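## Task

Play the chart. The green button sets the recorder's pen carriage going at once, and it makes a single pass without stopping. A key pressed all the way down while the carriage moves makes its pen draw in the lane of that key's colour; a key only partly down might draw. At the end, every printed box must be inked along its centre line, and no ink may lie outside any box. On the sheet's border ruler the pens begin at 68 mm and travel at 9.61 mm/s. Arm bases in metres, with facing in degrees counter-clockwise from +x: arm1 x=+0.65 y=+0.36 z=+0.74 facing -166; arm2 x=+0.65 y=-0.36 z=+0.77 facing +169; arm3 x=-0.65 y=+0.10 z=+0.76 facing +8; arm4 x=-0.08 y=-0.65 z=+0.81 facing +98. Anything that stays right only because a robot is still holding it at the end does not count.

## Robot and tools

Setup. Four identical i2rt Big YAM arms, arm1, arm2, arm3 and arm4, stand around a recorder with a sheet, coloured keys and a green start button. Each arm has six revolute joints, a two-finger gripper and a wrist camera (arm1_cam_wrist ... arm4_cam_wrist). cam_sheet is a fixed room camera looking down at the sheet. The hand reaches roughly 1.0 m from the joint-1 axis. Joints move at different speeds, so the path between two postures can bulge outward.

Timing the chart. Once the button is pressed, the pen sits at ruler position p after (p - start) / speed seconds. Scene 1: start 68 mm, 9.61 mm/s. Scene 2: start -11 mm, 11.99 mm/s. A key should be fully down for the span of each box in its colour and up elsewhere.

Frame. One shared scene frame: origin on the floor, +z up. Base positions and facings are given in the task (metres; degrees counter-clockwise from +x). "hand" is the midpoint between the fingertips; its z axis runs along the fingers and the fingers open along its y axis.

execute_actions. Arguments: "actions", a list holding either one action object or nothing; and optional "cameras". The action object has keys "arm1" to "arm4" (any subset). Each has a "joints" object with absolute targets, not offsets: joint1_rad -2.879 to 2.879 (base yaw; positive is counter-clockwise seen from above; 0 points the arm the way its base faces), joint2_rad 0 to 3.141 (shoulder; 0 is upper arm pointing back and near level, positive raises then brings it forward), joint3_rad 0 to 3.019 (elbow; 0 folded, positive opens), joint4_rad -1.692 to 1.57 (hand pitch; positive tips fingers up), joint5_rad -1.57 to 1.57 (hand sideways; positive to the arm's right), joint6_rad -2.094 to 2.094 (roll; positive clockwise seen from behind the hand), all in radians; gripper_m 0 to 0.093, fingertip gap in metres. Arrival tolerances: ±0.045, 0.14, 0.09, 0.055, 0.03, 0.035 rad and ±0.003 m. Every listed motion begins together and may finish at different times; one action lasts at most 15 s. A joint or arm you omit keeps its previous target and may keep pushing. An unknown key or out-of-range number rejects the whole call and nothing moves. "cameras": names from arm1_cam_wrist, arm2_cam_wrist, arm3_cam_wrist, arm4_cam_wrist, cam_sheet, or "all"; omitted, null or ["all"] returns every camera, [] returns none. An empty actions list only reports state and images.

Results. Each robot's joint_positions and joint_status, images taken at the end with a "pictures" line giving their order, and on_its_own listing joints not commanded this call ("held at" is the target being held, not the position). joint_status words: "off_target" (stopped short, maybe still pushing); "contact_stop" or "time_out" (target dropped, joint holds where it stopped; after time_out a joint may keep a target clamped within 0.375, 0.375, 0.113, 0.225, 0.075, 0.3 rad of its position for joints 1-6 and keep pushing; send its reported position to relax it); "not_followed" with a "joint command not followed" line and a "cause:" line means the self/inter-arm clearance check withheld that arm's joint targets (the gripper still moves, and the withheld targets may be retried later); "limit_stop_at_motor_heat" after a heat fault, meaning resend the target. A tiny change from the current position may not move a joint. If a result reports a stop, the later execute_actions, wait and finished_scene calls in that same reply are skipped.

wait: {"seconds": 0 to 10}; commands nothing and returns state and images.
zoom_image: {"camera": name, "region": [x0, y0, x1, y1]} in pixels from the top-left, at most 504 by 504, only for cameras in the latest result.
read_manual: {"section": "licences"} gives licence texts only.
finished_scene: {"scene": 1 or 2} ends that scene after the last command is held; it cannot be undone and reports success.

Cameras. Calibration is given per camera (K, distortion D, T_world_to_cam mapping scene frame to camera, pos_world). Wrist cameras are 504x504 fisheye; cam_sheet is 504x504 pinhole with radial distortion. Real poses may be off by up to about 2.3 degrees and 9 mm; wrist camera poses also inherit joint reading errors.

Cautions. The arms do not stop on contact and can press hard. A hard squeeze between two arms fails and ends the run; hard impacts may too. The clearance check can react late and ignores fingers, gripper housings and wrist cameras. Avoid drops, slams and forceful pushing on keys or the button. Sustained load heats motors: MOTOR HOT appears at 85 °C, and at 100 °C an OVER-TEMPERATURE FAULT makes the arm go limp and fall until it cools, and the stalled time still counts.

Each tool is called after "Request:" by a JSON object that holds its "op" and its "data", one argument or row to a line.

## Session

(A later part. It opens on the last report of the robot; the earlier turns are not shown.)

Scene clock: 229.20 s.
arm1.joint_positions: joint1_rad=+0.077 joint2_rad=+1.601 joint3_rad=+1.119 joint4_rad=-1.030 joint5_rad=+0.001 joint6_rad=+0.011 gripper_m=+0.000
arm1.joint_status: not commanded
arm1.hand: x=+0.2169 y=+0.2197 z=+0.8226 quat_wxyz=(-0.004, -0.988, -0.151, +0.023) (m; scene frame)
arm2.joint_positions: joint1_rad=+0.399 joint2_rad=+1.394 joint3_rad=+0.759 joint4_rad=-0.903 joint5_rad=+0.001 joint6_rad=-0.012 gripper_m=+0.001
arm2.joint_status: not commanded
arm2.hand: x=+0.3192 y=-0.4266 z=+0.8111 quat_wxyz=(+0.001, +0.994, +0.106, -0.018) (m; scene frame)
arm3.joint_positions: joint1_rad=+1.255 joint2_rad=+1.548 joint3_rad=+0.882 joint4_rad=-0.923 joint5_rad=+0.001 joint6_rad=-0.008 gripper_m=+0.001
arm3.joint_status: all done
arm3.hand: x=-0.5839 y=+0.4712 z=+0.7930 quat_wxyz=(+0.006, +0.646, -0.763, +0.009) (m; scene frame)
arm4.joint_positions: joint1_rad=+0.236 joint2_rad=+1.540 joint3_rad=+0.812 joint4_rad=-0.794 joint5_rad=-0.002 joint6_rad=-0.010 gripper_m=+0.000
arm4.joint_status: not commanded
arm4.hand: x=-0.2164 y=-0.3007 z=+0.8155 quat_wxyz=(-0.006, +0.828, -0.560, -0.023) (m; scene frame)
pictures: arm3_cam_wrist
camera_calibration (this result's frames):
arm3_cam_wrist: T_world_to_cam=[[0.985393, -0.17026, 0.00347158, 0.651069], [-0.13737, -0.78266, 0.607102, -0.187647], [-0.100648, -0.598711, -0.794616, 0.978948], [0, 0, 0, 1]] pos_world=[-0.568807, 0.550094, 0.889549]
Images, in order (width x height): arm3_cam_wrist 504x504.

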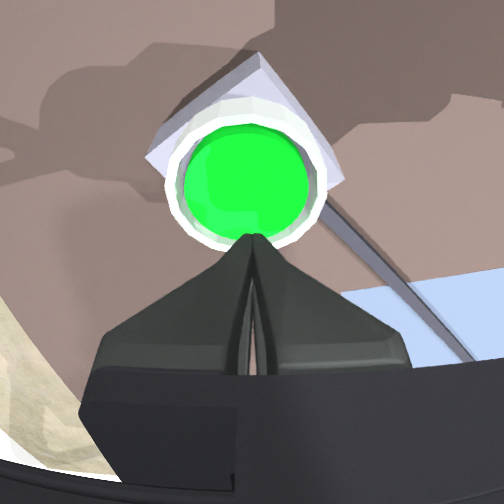

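Request:
{"op": "execute_actions", "data": {
  "actions": [
    {"arm3":{"joints":{"joint2_rad":1.66,"joint3_rad":0.90,"joint4_rad":-0.865}}}
  ],
  "cameras": ["arm3_cam_wrist","cam_sheet"]
}}

Request:
{"op": "execute_actions", "data": {
  "actions": [
    {"arm3":{"joints":{"joint2_rad":1.386,"joint3_rad":1.09,"joint4_rad":-1.262}}}
  ],
  "cameras": ["cam_sheet"]
}}

Request:
{"op": "execute_actions", "data": {
  "actions": [
    {"arm3":{"joints":{"joint1_rad":0.385,"joint2_rad":1.5,"joint3_rad":1.3,"joint4_rad":-1.37}}}
  ],
  "cameras": []
}}

Request:
{"op": "execute_actions", "data": {
  "actions": [
    {"arm3":{"joints":{"joint2_rad":1.68,"joint3_rad":1.095,"joint4_rad":-0.955}}}
  ],
  "cameras": ["arm3_cam_wrist"]
}}

Request:
{"op": "wait", "data": {
  "seconds": 10
}}

Request:
{"op": "wait", "data": {
  "seconds": 10
}}

Request:
{"op": "wait", "data": {
  "seconds": 3.4
}}

Request:
{"op": "execute_actions", "data": {
  "actions": [
    {"arm1":{"joints":{"joint2_rad":1.75,"joint3_rad":1.11,"joint4_rad":-0.97}},"arm2":{"joints":{"joint2_rad":1.54,"joint3_rad":0.76,"joint4_rad":-0.85}},"arm3":{"joints":{"joint2_rad":1.80,"joint3_rad":1.09,"joint4_rad":-0.905}},"arm4":{"joints":{"joint2_rad":1.72,"joint3_rad":0.816,"joint4_rad":-0.755}}}
  ],
  "cameras": ["cam_sheet"]
}}

Request:
{"op": "wait", "data": {
  "seconds": 1.2
}}

Request:
{"op": "execute_actions", "data": {
  "actions": [
    {"arm1":{"joints":{"joint2_rad":1.60,"joint3_rad":1.11,"joint4_rad":-1.04}},"arm2":{"joints":{"joint2_rad":1.40,"joint3_rad":0.76,"joint4_rad":-0.91}},"arm3":{"joints":{"joint2_rad":1.68,"joint3_rad":1.08,"joint4_rad":-0.97}},"arm4":{"joints":{"joint2_rad":1.545,"joint3_rad":0.816,"joint4_rad":-0.80}}}
  ],
  "cameras": ["cam_sheet"]
}}

Scene clock: 240.97 s.
arm1.joint_positions: joint1_rad=+0.077 joint2_rad=+1.601 joint3_rad=+1.119 joint4_rad=-1.030 joint5_rad=+0.001 joint6_rad=+0.011 gripper_m=+0.000
arm1.joint_status: not commanded
arm1.hand: x=+0.2169 y=+0.2197 z=+0.8226 quat_wxyz=(-0.004, -0.988, -0.151, +0.023) (m; scene frame)
arm2.joint_positions: joint1_rad=+0.399 joint2_rad=+1.394 joint3_rad=+0.759 joint4_rad=-0.903 joint5_rad=+0.001 joint6_rad=-0.012 gripper_m=+0.001
arm2.joint_status: not commanded
arm2.hand: x=+0.3192 y=-0.4266 z=+0.8111 quat_wxyz=(+0.001, +0.994, +0.106, -0.018) (m; scene frame)
arm3.joint_positions: joint1_rad=+1.255 joint2_rad=+1.608 joint3_rad=+0.896 joint4_rad=-0.878 joint5_rad=+0.001 joint6_rad=-0.008 gripper_m=+0.001
arm3.joint_status: all done
arm3.hand: x=-0.5819 y=+0.4823 z=+0.7750 quat_wxyz=(+0.006, +0.646, -0.763, +0.009) (m; scene frame)
arm4.joint_positions: joint1_rad=+0.236 joint2_rad=+1.540 joint3_rad=+0.812 joint4_rad=-0.794 joint5_rad=-0.002 joint6_rad=-0.010 gripper_m=+0.000
arm4.joint_status: not commanded
arm4.hand: x=-0.2164 y=-0.3007 z=+0.8155 quat_wxyz=(-0.006, +0.828, -0.560, -0.023) (m; scene frame)
pictures: arm3_cam_wrist, cam_sheet
camera_calibration (this result's frames):
arm3_cam_wrist: T_world_to_cam=[[0.985393, -0.17026, 0.00346888, 0.651013], [-0.137292, -0.782203, 0.607708, -0.168405], [-0.100755, -0.599307, -0.794153, 0.971353], [0, 0, 0, 1]] pos_world=[-0.566755, 0.561254, 0.871486]
Images, in order (width x height): arm3_cam_wrist 504x504, cam_sheet 504x504.

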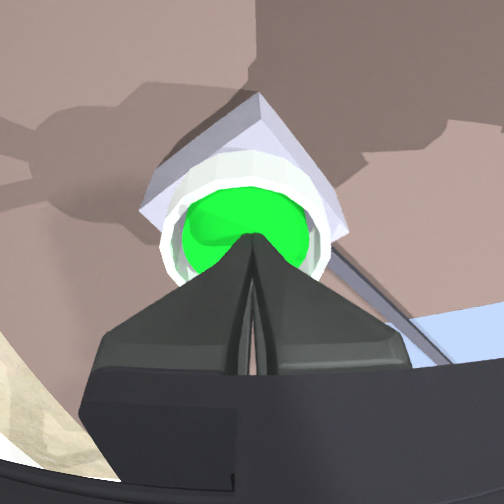

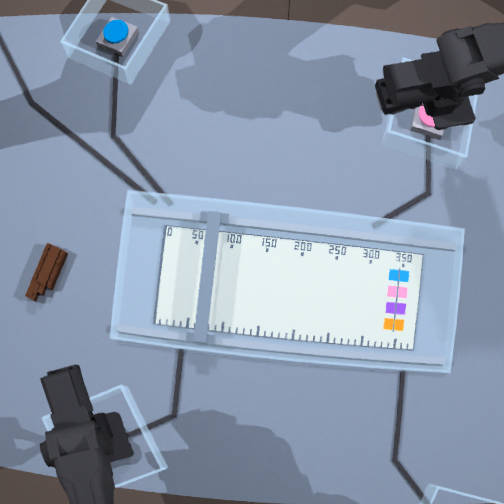

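Scene clock: 242.23 s.
arm1.joint_positions: joint1_rad=+0.077 joint2_rad=+1.601 joint3_rad=+1.119 joint4_rad=-1.030 joint5_rad=+0.001 joint6_rad=+0.011 gripper_m=+0.000
arm1.joint_status: not commanded
arm1.hand: x=+0.2169 y=+0.2197 z=+0.8226 quat_wxyz=(-0.004, -0.988, -0.151, +0.023) (m; scene frame)
arm2.joint_positions: joint1_rad=+0.399 joint2_rad=+1.394 joint3_rad=+0.759 joint4_rad=-0.903 joint5_rad=+0.001 joint6_rad=-0.012 gripper_m=+0.001
arm2.joint_status: not commanded
arm2.hand: x=+0.3192 y=-0.4266 z=+0.8111 quat_wxyz=(+0.001, +0.994, +0.106, -0.018) (m; scene frame)
arm3.joint_positions: joint1_rad=+1.255 joint2_rad=+1.375 joint3_rad=+1.071 joint4_rad=-1.251 joint5_rad=+0.001 joint6_rad=-0.008 gripper_m=+0.001
arm3.joint_status: all done
arm3.hand: x=-0.5834 y=+0.4773 z=+0.9189 quat_wxyz=(-0.007, +0.646, -0.763, -0.002) (m; scene frame)
arm4.joint_positions: joint1_rad=+0.236 joint2_rad=+1.540 joint3_rad=+0.812 joint4_rad=-0.794 joint5_rad=-0.002 joint6_rad=-0.010 gripper_m=+0.000
arm4.joint_status: not commanded
arm4.hand: x=-0.2164 y=-0.3007 z=+0.8155 quat_wxyz=(-0.006, +0.828, -0.560, -0.023) (m; scene frame)
pictures: cam_sheet
Images, in order (width x height): cam_sheet 504x504.

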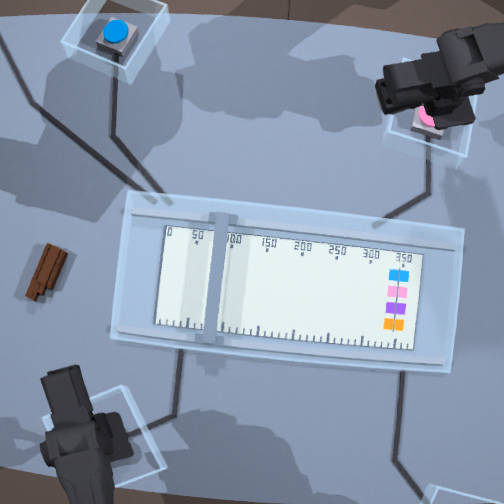

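Scene clock: 243.67 s.
arm1.joint_positions: joint1_rad=+0.077 joint2_rad=+1.601 joint3_rad=+1.119 joint4_rad=-1.030 joint5_rad=+0.001 joint6_rad=+0.011 gripper_m=+0.000
arm1.joint_status: not commanded
arm1.hand: x=+0.2169 y=+0.2197 z=+0.8226 quat_wxyz=(-0.004, -0.988, -0.151, +0.023) (m; scene frame)
arm2.joint_positions: joint1_rad=+0.399 joint2_rad=+1.394 joint3_rad=+0.759 joint4_rad=-0.903 joint5_rad=+0.001 joint6_rad=-0.012 gripper_m=+0.001
arm2.joint_status: not commanded
arm2.hand: x=+0.3192 y=-0.4266 z=+0.8111 quat_wxyz=(+0.001, +0.994, +0.106, -0.018) (m; scene frame)
arm3.joint_positions: joint1_rad=+0.386 joint2_rad=+1.506 joint3_rad=+1.267 joint4_rad=-1.359 joint5_rad=+0.001 joint6_rad=-0.008 gripper_m=+0.001
arm3.joint_status: all done
arm3.hand: x=-0.2794 y=+0.3162 z=+0.9424 quat_wxyz=(+0.011, +0.265, -0.964, +0.006) (m; scene frame)
arm4.joint_positions: joint1_rad=+0.236 joint2_rad=+1.540 joint3_rad=+0.812 joint4_rad=-0.794 joint5_rad=-0.002 joint6_rad=-0.010 gripper_m=+0.000
arm4.joint_status: not commanded
arm4.hand: x=-0.2164 y=-0.3007 z=+0.8155 quat_wxyz=(-0.006, +0.828, -0.560, -0.023) (m; scene frame)
pictures: none
No camera images: the call's "cameras" was empty. Leave "cameras" out to get every camera's image.

Scene clock: 244.83 s.
arm1.joint_positions: joint1_rad=+0.077 joint2_rad=+1.601 joint3_rad=+1.119 joint4_rad=-1.030 joint5_rad=+0.001 joint6_rad=+0.011 gripper_m=+0.000
arm1.joint_status: not commanded
arm1.hand: x=+0.2169 y=+0.2197 z=+0.8226 quat_wxyz=(-0.004, -0.988, -0.151, +0.023) (m; scene frame)
arm2.joint_positions: joint1_rad=+0.399 joint2_rad=+1.394 joint3_rad=+0.759 joint4_rad=-0.903 joint5_rad=+0.001 joint6_rad=-0.012 gripper_m=+0.001
arm2.joint_status: not commanded
arm2.hand: x=+0.3192 y=-0.4266 z=+0.8111 quat_wxyz=(+0.001, +0.994, +0.106, -0.018) (m; scene frame)
arm3.joint_positions: joint1_rad=+0.386 joint2_rad=+1.686 joint3_rad=+1.080 joint4_rad=-0.966 joint5_rad=+0.001 joint6_rad=-0.008 gripper_m=+0.001
arm3.joint_status: all done
arm3.hand: x=-0.2641 y=+0.3244 z=+0.8016 quat_wxyz=(-0.001, +0.265, -0.964, +0.002) (m; scene frame)
arm4.joint_positions: joint1_rad=+0.236 joint2_rad=+1.540 joint3_rad=+0.812 joint4_rad=-0.794 joint5_rad=-0.002 joint6_rad=-0.010 gripper_m=+0.000
arm4.joint_status: not commanded
arm4.hand: x=-0.2164 y=-0.3007 z=+0.8155 quat_wxyz=(-0.006, +0.828, -0.560, -0.023) (m; scene frame)
pictures: arm3_cam_wrist
camera_calibration (this result's frames):
arm3_cam_wrist: T_world_to_cam=[[0.506804, -0.862056, 0.0031033, 0.409198], [-0.697033, -0.407664, 0.589877, -0.519405], [-0.507242, -0.301115, -0.807487, 0.73646], [0, 0, 0, 1]] pos_world=[-0.195862, 0.362768, 0.899797]
Images, in order (width x height): arm3_cam_wrist 504x504.

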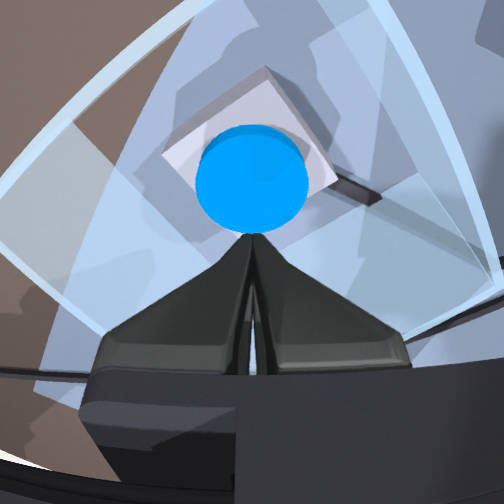

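Scene clock: 254.83 s.
arm1.joint_positions: joint1_rad=+0.077 joint2_rad=+1.601 joint3_rad=+1.119 joint4_rad=-1.030 joint5_rad=+0.001 joint6_rad=+0.011 gripper_m=+0.000
arm1.joint_status: not commanded
arm1.hand: x=+0.2169 y=+0.2197 z=+0.8226 quat_wxyz=(-0.004, -0.988, -0.151, +0.023) (m; scene frame)
arm2.joint_positions: joint1_rad=+0.399 joint2_rad=+1.394 joint3_rad=+0.759 joint4_rad=-0.903 joint5_rad=+0.001 joint6_rad=-0.012 gripper_m=+0.001
arm2.joint_status: not commanded
arm2.hand: x=+0.3192 y=-0.4266 z=+0.8111 quat_wxyz=(+0.001, +0.994, +0.106, -0.018) (m; scene frame)
arm3.joint_positions: joint1_rad=+0.386 joint2_rad=+1.686 joint3_rad=+1.080 joint4_rad=-0.966 joint5_rad=+0.001 joint6_rad=-0.008 gripper_m=+0.001
arm3.joint_status: all done
arm3.hand: x=-0.2641 y=+0.3244 z=+0.8016 quat_wxyz=(-0.001, +0.265, -0.964, +0.002) (m; scene frame)
arm4.joint_positions: joint1_rad=+0.236 joint2_rad=+1.540 joint3_rad=+0.812 joint4_rad=-0.794 joint5_rad=-0.002 joint6_rad=-0.010 gripper_m=+0.000
arm4.joint_status: not commanded
arm4.hand: x=-0.2164 y=-0.3007 z=+0.8155 quat_wxyz=(-0.006, +0.828, -0.560, -0.023) (m; scene frame)
wait: 10.00 s; at rest by 0.27 s
pictures: arm1_cam_wrist, arm2_cam_wrist, arm3_cam_wrist, arm4_cam_wrist, cam_sheet
camera_calibration (this result's frames):
arm1_cam_wrist: T_world_to_cam=[[-0.308923, 0.951074, -0.00493811, -0.134968], [0.798673, 0.262233, 0.541622, -0.667885], [0.516418, 0.163375, -0.840607, 0.669136], [0, 0, 0, 1]] pos_world=[0.146173, 0.194185, 0.923556]
arm2_cam_wrist: T_world_to_cam=[[-0.183291, 0.983059, -0.00023439, 0.476241], [0.816183, 0.15231, 0.557357, -0.644279], [0.547951, 0.101968, -0.830273, 0.663575], [0, 0, 0, 1]] pos_world=[0.249534, -0.437706, 0.910153]
arm3_cam_wrist: T_world_to_cam=[[0.506804, -0.862056, 0.0031033, 0.409198], [-0.697033, -0.407664, 0.589877, -0.519405], [-0.507242, -0.301115, -0.807487, 0.73646], [0, 0, 0, 1]] pos_world=[-0.195862, 0.362768, 0.899797]
arm4_cam_wrist: T_world_to_cam=[[0.927366, 0.373929, -0.0129782, 0.321293], [0.316665, -0.765928, 0.559533, -0.614789], [0.199285, -0.523002, -0.828707, 0.687557], [0, 0, 0, 1]] pos_world=[-0.240294, -0.231432, 0.917947]
Images, in order (width x height): arm1_cam_wrist 504x504, arm2_cam_wrist 504x504, arm3_cam_wrist 504x504, arm4_cam_wrist 504x504, cam_sheet 504x504.

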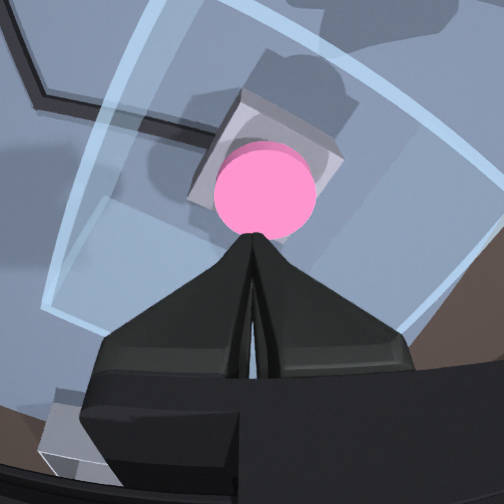

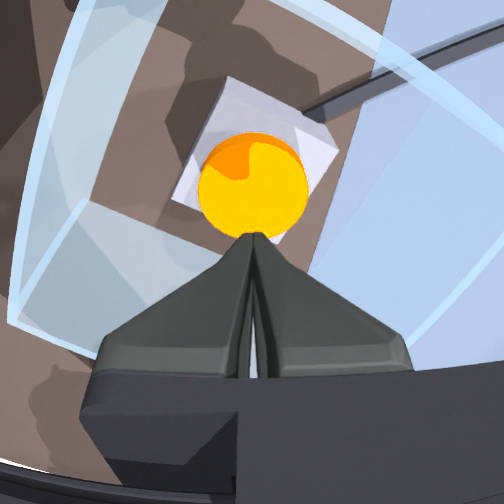

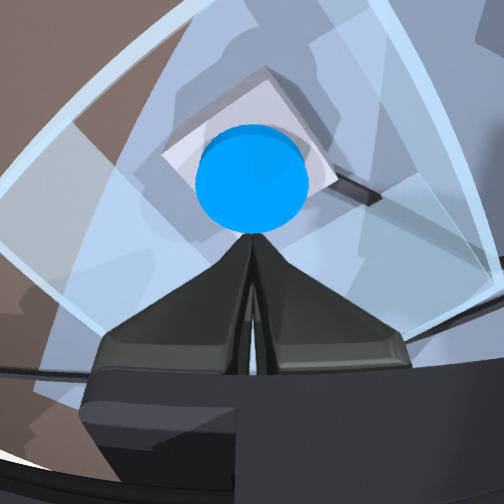

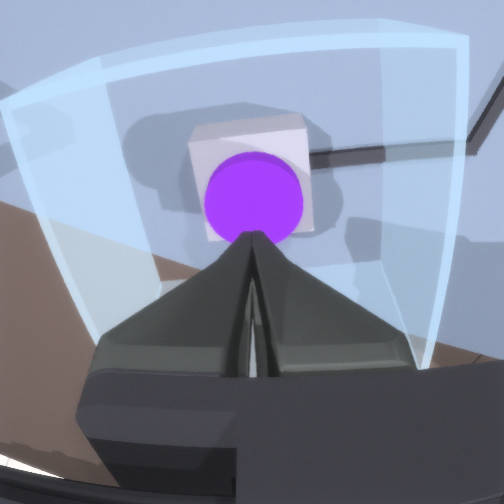

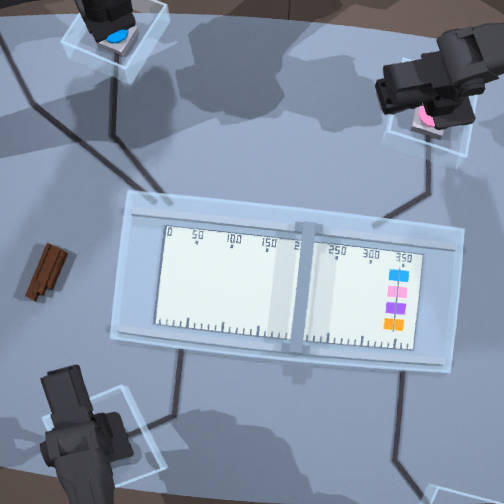

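Scene clock: 264.83 s.
arm1.joint_positions: joint1_rad=+0.077 joint2_rad=+1.601 joint3_rad=+1.119 joint4_rad=-1.030 joint5_rad=+0.001 joint6_rad=+0.011 gripper_m=+0.000
arm1.joint_status: not commanded
arm1.hand: x=+0.2169 y=+0.2197 z=+0.8226 quat_wxyz=(-0.004, -0.988, -0.151, +0.023) (m; scene frame)
arm2.joint_positions: joint1_rad=+0.399 joint2_rad=+1.394 joint3_rad=+0.759 joint4_rad=-0.903 joint5_rad=+0.001 joint6_rad=-0.012 gripper_m=+0.001
arm2.joint_status: not commanded
arm2.hand: x=+0.3192 y=-0.4266 z=+0.8111 quat_wxyz=(+0.001, +0.994, +0.106, -0.018) (m; scene frame)
arm3.joint_positions: joint1_rad=+0.386 joint2_rad=+1.686 joint3_rad=+1.080 joint4_rad=-0.966 joint5_rad=+0.001 joint6_rad=-0.008 gripper_m=+0.001
arm3.joint_status: all done
arm3.hand: x=-0.2641 y=+0.3244 z=+0.8016 quat_wxyz=(-0.001, +0.265, -0.964, +0.002) (m; scene frame)
arm4.joint_positions: joint1_rad=+0.236 joint2_rad=+1.540 joint3_rad=+0.812 joint4_rad=-0.794 joint5_rad=-0.002 joint6_rad=-0.010 gripper_m=+0.000
arm4.joint_status: not commanded
arm4.hand: x=-0.2164 y=-0.3007 z=+0.8155 quat_wxyz=(-0.006, +0.828, -0.560, -0.023) (m; scene frame)
wait: 10.00 s; at rest by 0.27 s
pictures: arm1_cam_wrist, arm2_cam_wrist, arm3_cam_wrist, arm4_cam_wrist, cam_sheet
camera_calibration (this result's frames):
arm1_cam_wrist: T_world_to_cam=[[-0.308923, 0.951074, -0.00493811, -0.134968], [0.798673, 0.262233, 0.541622, -0.667885], [0.516418, 0.163375, -0.840607, 0.669136], [0, 0, 0, 1]] pos_world=[0.146173, 0.194185, 0.923556]
arm2_cam_wrist: T_world_to_cam=[[-0.183291, 0.983059, -0.00023439, 0.476241], [0.816183, 0.15231, 0.557357, -0.644279], [0.547951, 0.101968, -0.830273, 0.663575], [0, 0, 0, 1]] pos_world=[0.249534, -0.437706, 0.910153]
arm3_cam_wrist: T_world_to_cam=[[0.506804, -0.862056, 0.0031033, 0.409198], [-0.697033, -0.407664, 0.589877, -0.519405], [-0.507242, -0.301115, -0.807487, 0.73646], [0, 0, 0, 1]] pos_world=[-0.195862, 0.362768, 0.899797]
arm4_cam_wrist: T_world_to_cam=[[0.927366, 0.373929, -0.0129782, 0.321293], [0.316665, -0.765928, 0.559533, -0.614789], [0.199285, -0.523002, -0.828707, 0.687557], [0, 0, 0, 1]] pos_world=[-0.240294, -0.231432, 0.917947]
Images, in order (width x height): arm1_cam_wrist 504x504, arm2_cam_wrist 504x504, arm3_cam_wrist 504x504, arm4_cam_wrist 504x504, cam_sheet 504x504.

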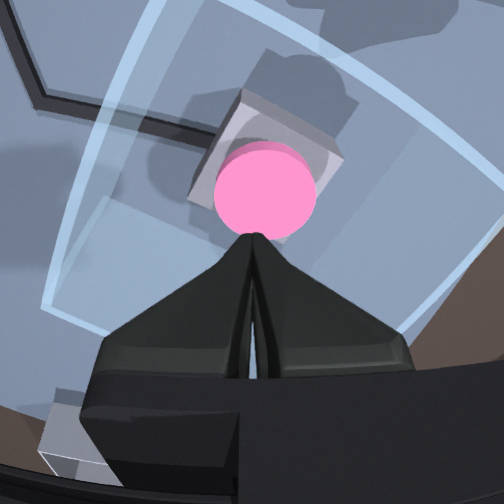

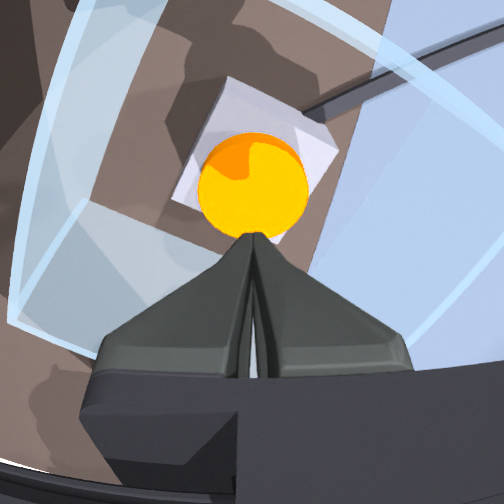

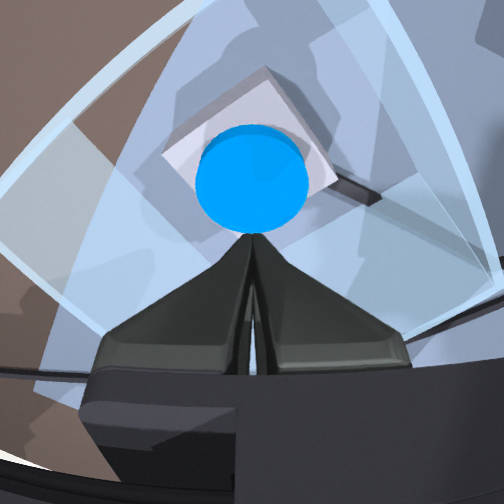

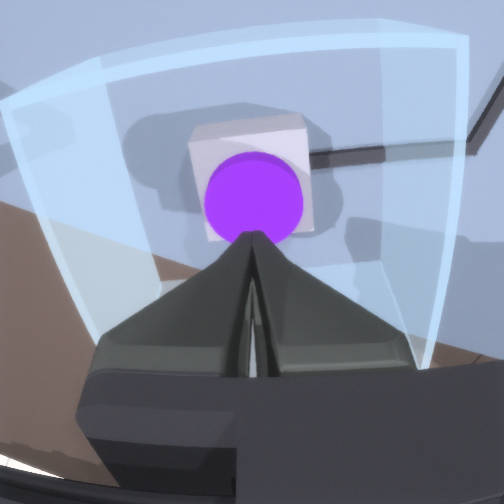

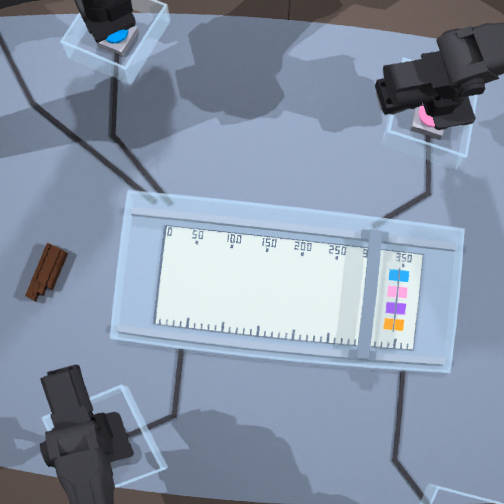

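Scene clock: 268.23 s.
arm1.joint_positions: joint1_rad=+0.077 joint2_rad=+1.601 joint3_rad=+1.119 joint4_rad=-1.030 joint5_rad=+0.001 joint6_rad=+0.011 gripper_m=+0.000
arm1.joint_status: not commanded
arm1.hand: x=+0.2169 y=+0.2197 z=+0.8226 quat_wxyz=(-0.004, -0.988, -0.151, +0.023) (m; scene frame)
arm2.joint_positions: joint1_rad=+0.399 joint2_rad=+1.394 joint3_rad=+0.759 joint4_rad=-0.903 joint5_rad=+0.001 joint6_rad=-0.012 gripper_m=+0.001
arm2.joint_status: not commanded
arm2.hand: x=+0.3192 y=-0.4266 z=+0.8111 quat_wxyz=(+0.001, +0.994, +0.106, -0.018) (m; scene frame)
arm3.joint_positions: joint1_rad=+0.386 joint2_rad=+1.686 joint3_rad=+1.080 joint4_rad=-0.966 joint5_rad=+0.001 joint6_rad=-0.008 gripper_m=+0.001
arm3.joint_status: all done
arm3.hand: x=-0.2641 y=+0.3244 z=+0.8016 quat_wxyz=(-0.001, +0.265, -0.964, +0.002) (m; scene frame)
arm4.joint_positions: joint1_rad=+0.236 joint2_rad=+1.540 joint3_rad=+0.812 joint4_rad=-0.794 joint5_rad=-0.002 joint6_rad=-0.010 gripper_m=+0.000
arm4.joint_status: not commanded
arm4.hand: x=-0.2164 y=-0.3007 z=+0.8155 quat_wxyz=(-0.006, +0.828, -0.560, -0.023) (m; scene frame)
wait: 3.40 s; at rest by 0.27 s
pictures: arm1_cam_wrist, arm2_cam_wrist, arm3_cam_wrist, arm4_cam_wrist, cam_sheet
camera_calibration (this result's frames):
arm1_cam_wrist: T_world_to_cam=[[-0.308923, 0.951074, -0.00493811, -0.134968], [0.798673, 0.262233, 0.541622, -0.667885], [0.516418, 0.163375, -0.840607, 0.669136], [0, 0, 0, 1]] pos_world=[0.146173, 0.194185, 0.923556]
arm2_cam_wrist: T_world_to_cam=[[-0.183291, 0.983059, -0.00023439, 0.476241], [0.816183, 0.15231, 0.557357, -0.644279], [0.547951, 0.101968, -0.830273, 0.663575], [0, 0, 0, 1]] pos_world=[0.249534, -0.437706, 0.910153]
arm3_cam_wrist: T_world_to_cam=[[0.506804, -0.862056, 0.0031033, 0.409198], [-0.697033, -0.407664, 0.589877, -0.519405], [-0.507242, -0.301115, -0.807487, 0.73646], [0, 0, 0, 1]] pos_world=[-0.195862, 0.362768, 0.899797]
arm4_cam_wrist: T_world_to_cam=[[0.927366, 0.373929, -0.0129782, 0.321293], [0.316665, -0.765928, 0.559533, -0.614789], [0.199285, -0.523002, -0.828707, 0.687557], [0, 0, 0, 1]] pos_world=[-0.240294, -0.231432, 0.917947]
Images, in order (width x height): arm1_cam_wrist 504x504, arm2_cam_wrist 504x504, arm3_cam_wrist 504x504, arm4_cam_wrist 504x504, cam_sheet 504x504.

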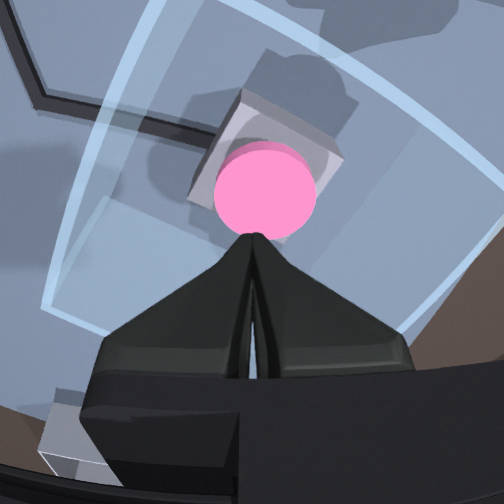

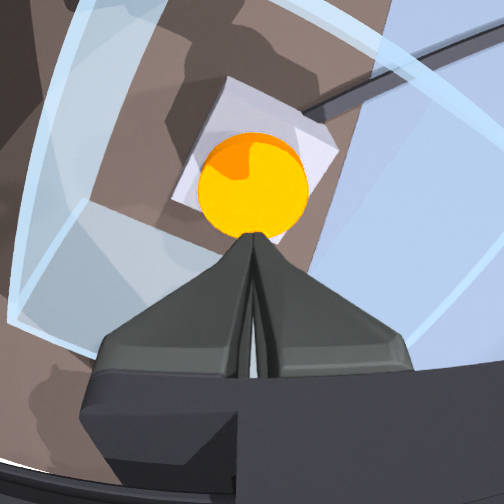

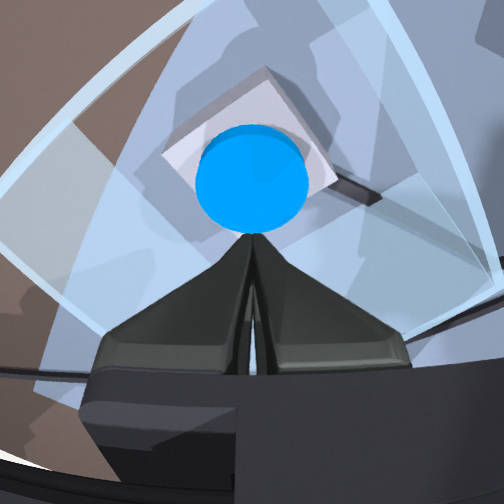

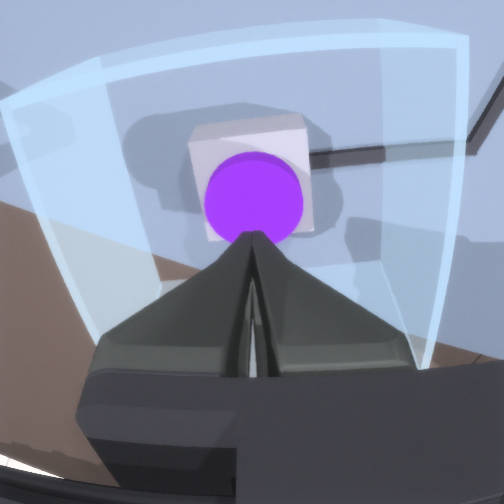

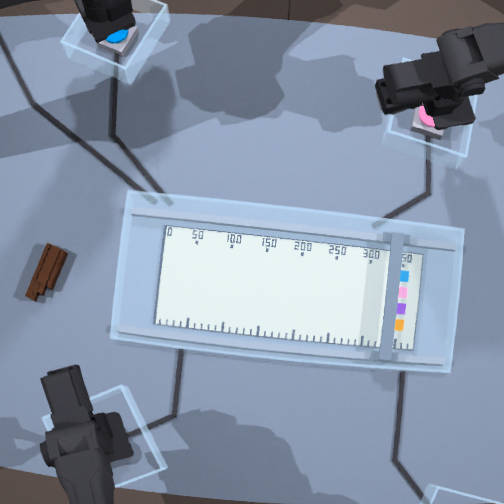

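Scene clock: 269.03 s.
arm1.joint_positions: joint1_rad=+0.077 joint2_rad=+1.704 joint3_rad=+1.127 joint4_rad=-0.977 joint5_rad=+0.001 joint6_rad=+0.011 gripper_m=+0.000
arm1.joint_status: all done
arm1.hand: x=+0.2082 y=+0.2167 z=+0.7808 quat_wxyz=(-0.001, -0.988, -0.151, +0.002) (m; scene frame)
arm2.joint_positions: joint1_rad=+0.399 joint2_rad=+1.503 joint3_rad=+0.770 joint4_rad=-0.860 joint5_rad=+0.001 joint6_rad=-0.012 gripper_m=+0.001
arm2.joint_status: all done
arm2.hand: x=+0.3146 y=-0.4275 z=+0.7796 quat_wxyz=(-0.001, +0.994, +0.106, +0.010) (m; scene frame)
arm3.joint_positions: joint1_rad=+0.386 joint2_rad=+1.759 joint3_rad=+1.090 joint4_rad=-0.914 joint5_rad=+0.001 joint6_rad=-0.008 gripper_m=+0.001
arm3.joint_status: all done
arm3.hand: x=-0.2559 y=+0.3291 z=+0.7728 quat_wxyz=(+0.004, +0.265, -0.964, +0.004) (m; scene frame)
arm4.joint_positions: joint1_rad=+0.236 joint2_rad=+1.680 joint3_rad=+0.824 joint4_rad=-0.761 joint5_rad=-0.002 joint6_rad=-0.010 gripper_m=+0.000
arm4.joint_status: all done
arm4.hand: x=-0.2150 y=-0.3060 z=+0.7698 quat_wxyz=(+0.021, +0.828, -0.559, +0.016) (m; scene frame)
pictures: cam_sheet
Images, in order (width x height): cam_sheet 504x504.

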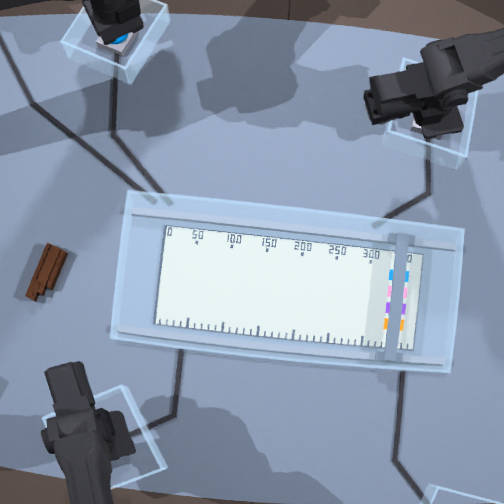

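Scene clock: 270.23 s.
arm1.joint_positions: joint1_rad=+0.077 joint2_rad=+1.704 joint3_rad=+1.127 joint4_rad=-0.977 joint5_rad=+0.001 joint6_rad=+0.011 gripper_m=+0.000
arm1.joint_status: all done
arm1.hand: x=+0.2082 y=+0.2167 z=+0.7808 quat_wxyz=(-0.001, -0.988, -0.151, +0.002) (m; scene frame)
arm2.joint_positions: joint1_rad=+0.399 joint2_rad=+1.503 joint3_rad=+0.770 joint4_rad=-0.860 joint5_rad=+0.001 joint6_rad=-0.012 gripper_m=+0.001
arm2.joint_status: all done
arm2.hand: x=+0.3146 y=-0.4275 z=+0.7796 quat_wxyz=(-0.001, +0.994, +0.106, +0.010) (m; scene frame)
arm3.joint_positions: joint1_rad=+0.386 joint2_rad=+1.759 joint3_rad=+1.090 joint4_rad=-0.914 joint5_rad=+0.001 joint6_rad=-0.008 gripper_m=+0.001
arm3.joint_status: all done
arm3.hand: x=-0.2559 y=+0.3291 z=+0.7728 quat_wxyz=(+0.004, +0.265, -0.964, +0.004) (m; scene frame)
arm4.joint_positions: joint1_rad=+0.236 joint2_rad=+1.680 joint3_rad=+0.824 joint4_rad=-0.761 joint5_rad=-0.002 joint6_rad=-0.010 gripper_m=+0.000
arm4.joint_status: all done
arm4.hand: x=-0.2150 y=-0.3060 z=+0.7698 quat_wxyz=(+0.021, +0.828, -0.559, +0.016) (m; scene frame)
wait: 1.20 s; at rest by 0.27 s
pictures: arm1_cam_wrist, arm2_cam_wrist, arm3_cam_wrist, arm4_cam_wrist, cam_sheet
camera_calibration (this result's frames):
arm1_cam_wrist: T_world_to_cam=[[-0.30878, 0.951119, -0.00528143, -0.134818], [0.776493, 0.255287, 0.576097, -0.65833], [0.549285, 0.173786, -0.817364, 0.611703], [0, 0, 0, 1]] pos_world=[0.13356, 0.189985, 0.878534]
arm2_cam_wrist: T_world_to_cam=[[-0.183287, 0.983059, 0.000649206, 0.475609], [0.784743, 0.145914, 0.602401, -0.650837], [0.592102, 0.110922, -0.798193, 0.604949], [0, 0, 0, 1]] pos_world=[0.239721, -0.439688, 0.874622]
arm3_cam_wrist: T_world_to_cam=[[0.506795, -0.862061, 0.00306123, 0.409169], [-0.690978, -0.404088, 0.599385, -0.50181], [-0.51547, -0.30588, -0.800455, 0.712791], [0, 0, 0, 1]] pos_world=[-0.186682, 0.367982, 0.870082]
arm4_cam_wrist: T_world_to_cam=[[0.927488, 0.373593, -0.0139295, 0.322038], [0.296816, -0.713204, 0.635012, -0.639911], [0.227302, -0.593101, -0.772376, 0.587853], [0, 0, 0, 1]] pos_world=[-0.242371, -0.228042, 0.86488]
Images, in order (width x height): arm1_cam_wrist 504x504, arm2_cam_wrist 504x504, arm3_cam_wrist 504x504, arm4_cam_wrist 504x504, cam_sheet 504x504.

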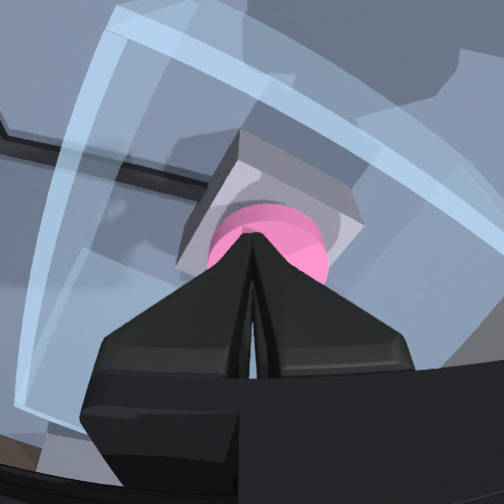

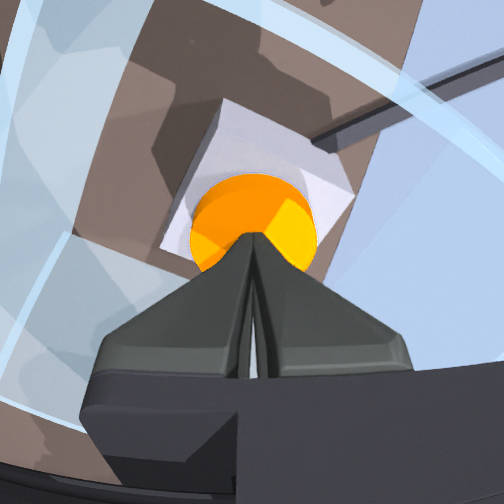

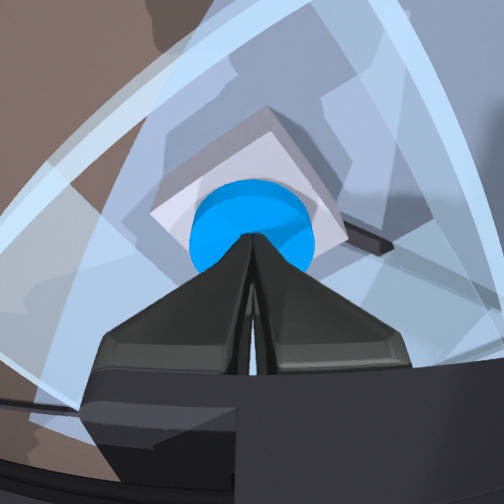

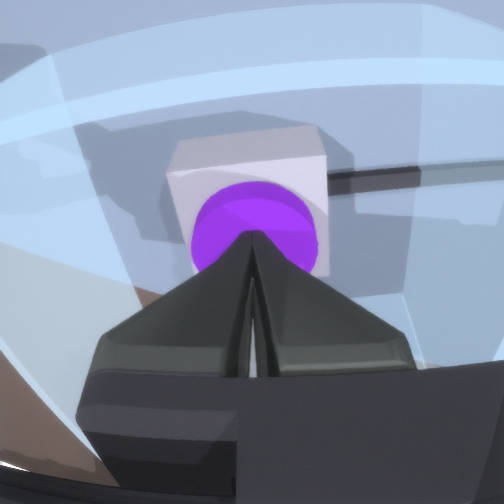

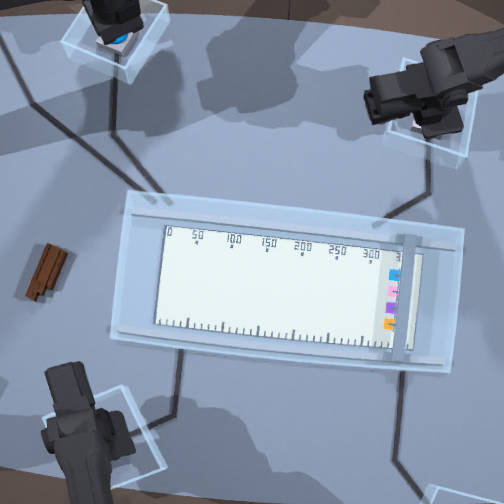

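Scene clock: 271.23 s.
arm1.joint_positions: joint1_rad=+0.077 joint2_rad=+1.601 joint3_rad=+1.121 joint4_rad=-1.030 joint5_rad=+0.001 joint6_rad=+0.011 gripper_m=+0.000
arm1.joint_status: all done
arm1.hand: x=+0.2162 y=+0.2194 z=+0.8234 quat_wxyz=(-0.004, -0.988, -0.151, +0.024) (m; scene frame)
arm2.joint_positions: joint1_rad=+0.399 joint2_rad=+1.394 joint3_rad=+0.759 joint4_rad=-0.903 joint5_rad=+0.001 joint6_rad=-0.012 gripper_m=+0.001
arm2.joint_status: all done
arm2.hand: x=+0.3192 y=-0.4266 z=+0.8110 quat_wxyz=(+0.001, +0.994, +0.106, -0.018) (m; scene frame)
arm3.joint_positions: joint1_rad=+0.386 joint2_rad=+1.676 joint3_rad=+1.085 joint4_rad=-0.960 joint5_rad=+0.001 joint6_rad=-0.008 gripper_m=+0.001
arm3.joint_status: all done
arm3.hand: x=-0.2601 y=+0.3268 z=+0.8073 quat_wxyz=(-0.012, +0.265, -0.964, +0.000) (m; scene frame)
arm4.joint_positions: joint1_rad=+0.236 joint2_rad=+1.540 joint3_rad=+0.812 joint4_rad=-0.794 joint5_rad=-0.002 joint6_rad=-0.010 gripper_m=+0.000
arm4.joint_status: all done
arm4.hand: x=-0.2165 y=-0.3004 z=+0.8157 quat_wxyz=(-0.006, +0.828, -0.560, -0.023) (m; scene frame)
pictures: cam_sheet
Images, in order (width x height): cam_sheet 504x504.

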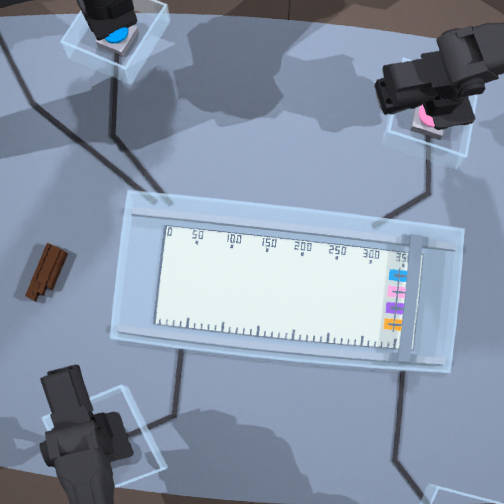

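Request:
{"op": "wait", "data": {
  "seconds": 2
}}

Request:
{"op": "zoom_image", "data": {
  "camera": "cam_sheet",
  "region": [350, 240, 450, 355]
}}

Scene clock: 274.70 s.
arm1.joint_positions: joint1_rad=+0.077 joint2_rad=+1.601 joint3_rad=+1.121 joint4_rad=-1.030 joint5_rad=+0.001 joint6_rad=+0.011 gripper_m=+0.000
arm1.joint_status: all done
arm1.hand: x=+0.2162 y=+0.2194 z=+0.8234 quat_wxyz=(-0.004, -0.988, -0.151, +0.024) (m; scene frame)
arm2.joint_positions: joint1_rad=+0.399 joint2_rad=+1.394 joint3_rad=+0.759 joint4_rad=-0.903 joint5_rad=+0.001 joint6_rad=-0.012 gripper_m=+0.001
arm2.joint_status: all done
arm2.hand: x=+0.3192 y=-0.4266 z=+0.8110 quat_wxyz=(+0.001, +0.994, +0.106, -0.018) (m; scene frame)
arm3.joint_positions: joint1_rad=+0.386 joint2_rad=+1.676 joint3_rad=+1.085 joint4_rad=-0.960 joint5_rad=+0.001 joint6_rad=-0.008 gripper_m=+0.001
arm3.joint_status: all done
arm3.hand: x=-0.2601 y=+0.3268 z=+0.8073 quat_wxyz=(-0.012, +0.265, -0.964, +0.000) (m; scene frame)
arm4.joint_positions: joint1_rad=+0.236 joint2_rad=+1.540 joint3_rad=+0.812 joint4_rad=-0.794 joint5_rad=-0.002 joint6_rad=-0.010 gripper_m=+0.000
arm4.joint_status: all done
arm4.hand: x=-0.2165 y=-0.3004 z=+0.8157 quat_wxyz=(-0.006, +0.828, -0.560, -0.023) (m; scene frame)
wait: 2.00 s; at rest from the start
pictures: arm1_cam_wrist, arm2_cam_wrist, arm3_cam_wrist, arm4_cam_wrist, cam_sheet
camera_calibration (this result's frames):
arm1_cam_wrist: T_world_to_cam=[[-0.308946, 0.951065, -0.00532073, -0.134576], [0.799586, 0.262761, 0.540017, -0.666701], [0.514989, 0.162582, -0.841637, 0.67156], [0, 0, 0, 1]] pos_world=[0.145662, 0.19399, 0.924524]
arm2_cam_wrist: T_world_to_cam=[[-0.183291, 0.983059, -0.000228299, 0.476236], [0.815974, 0.152268, 0.557674, -0.644447], [0.548261, 0.10203, -0.83006, 0.663212], [0, 0, 0, 1]] pos_world=[0.249529, -0.437707, 0.910006]
arm3_cam_wrist: T_world_to_cam=[[0.50682, -0.862046, 0.00317826, 0.409127], [-0.707535, -0.413868, 0.572807, -0.505983], [-0.49247, -0.292559, -0.819684, 0.754682], [0, 0, 0, 1]] pos_world=[-0.193696, 0.364065, 0.907132]
arm4_cam_wrist: T_world_to_cam=[[0.927509, 0.373575, -0.0129875, 0.321223], [0.316529, -0.766443, 0.558905, -0.61429], [0.198839, -0.5225, -0.82913, 0.688212], [0, 0, 0, 1]] pos_world=[-0.24034, -0.231228, 0.918119]
Images, in order (width x height): arm1_cam_wrist 504x504, arm2_cam_wrist 504x504, arm3_cam_wrist 504x504, arm4_cam_wrist 504x504, cam_sheet 504x504.

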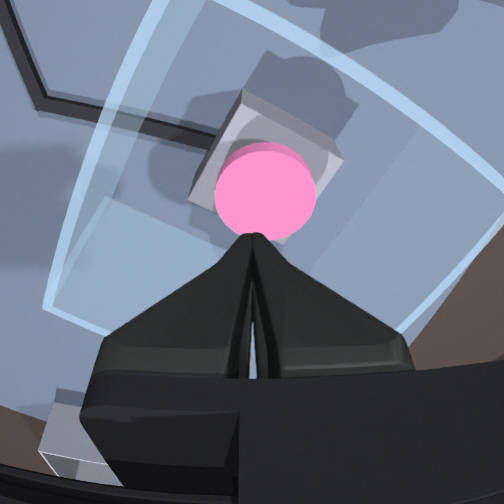

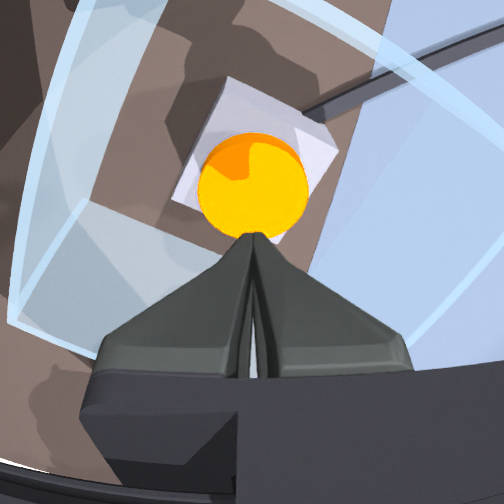

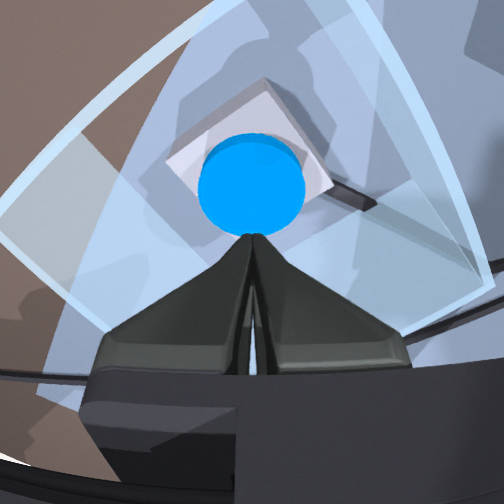

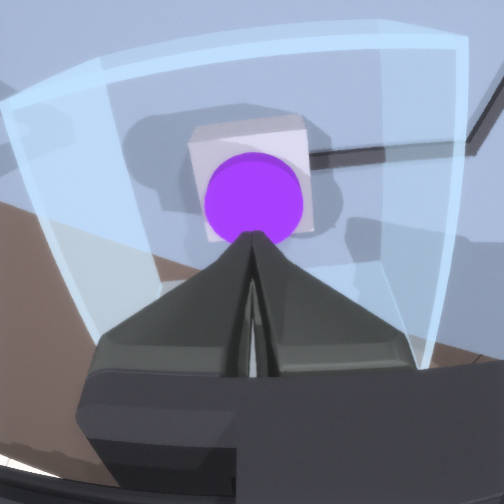

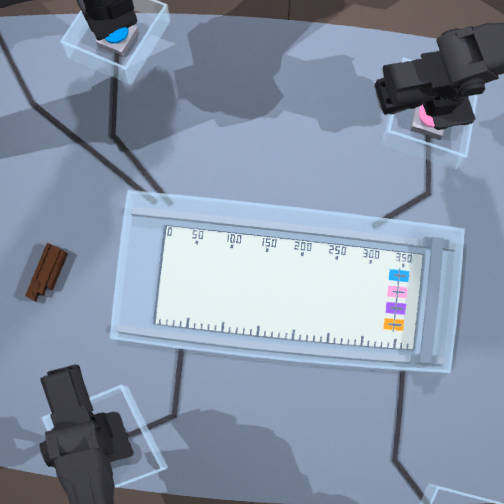

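Region (350, 240, 450, 355) of cam_sheet's 504x504 image, scaled by 4.383, with more detail than that image has; it fills the left 438 columns of this view, and the rest is white.

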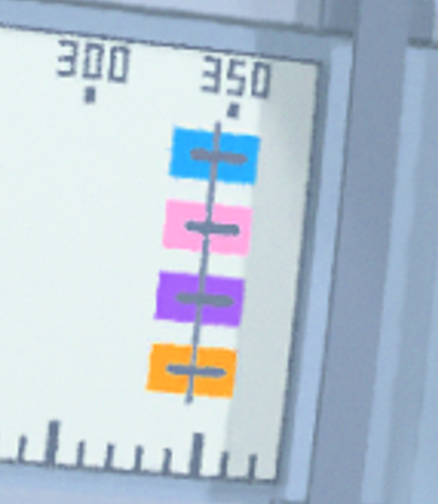

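Perfect.

Request:
{"op": "finished_scene", "data": {
  "scene": 1
}}

The scene is finished: the task was done.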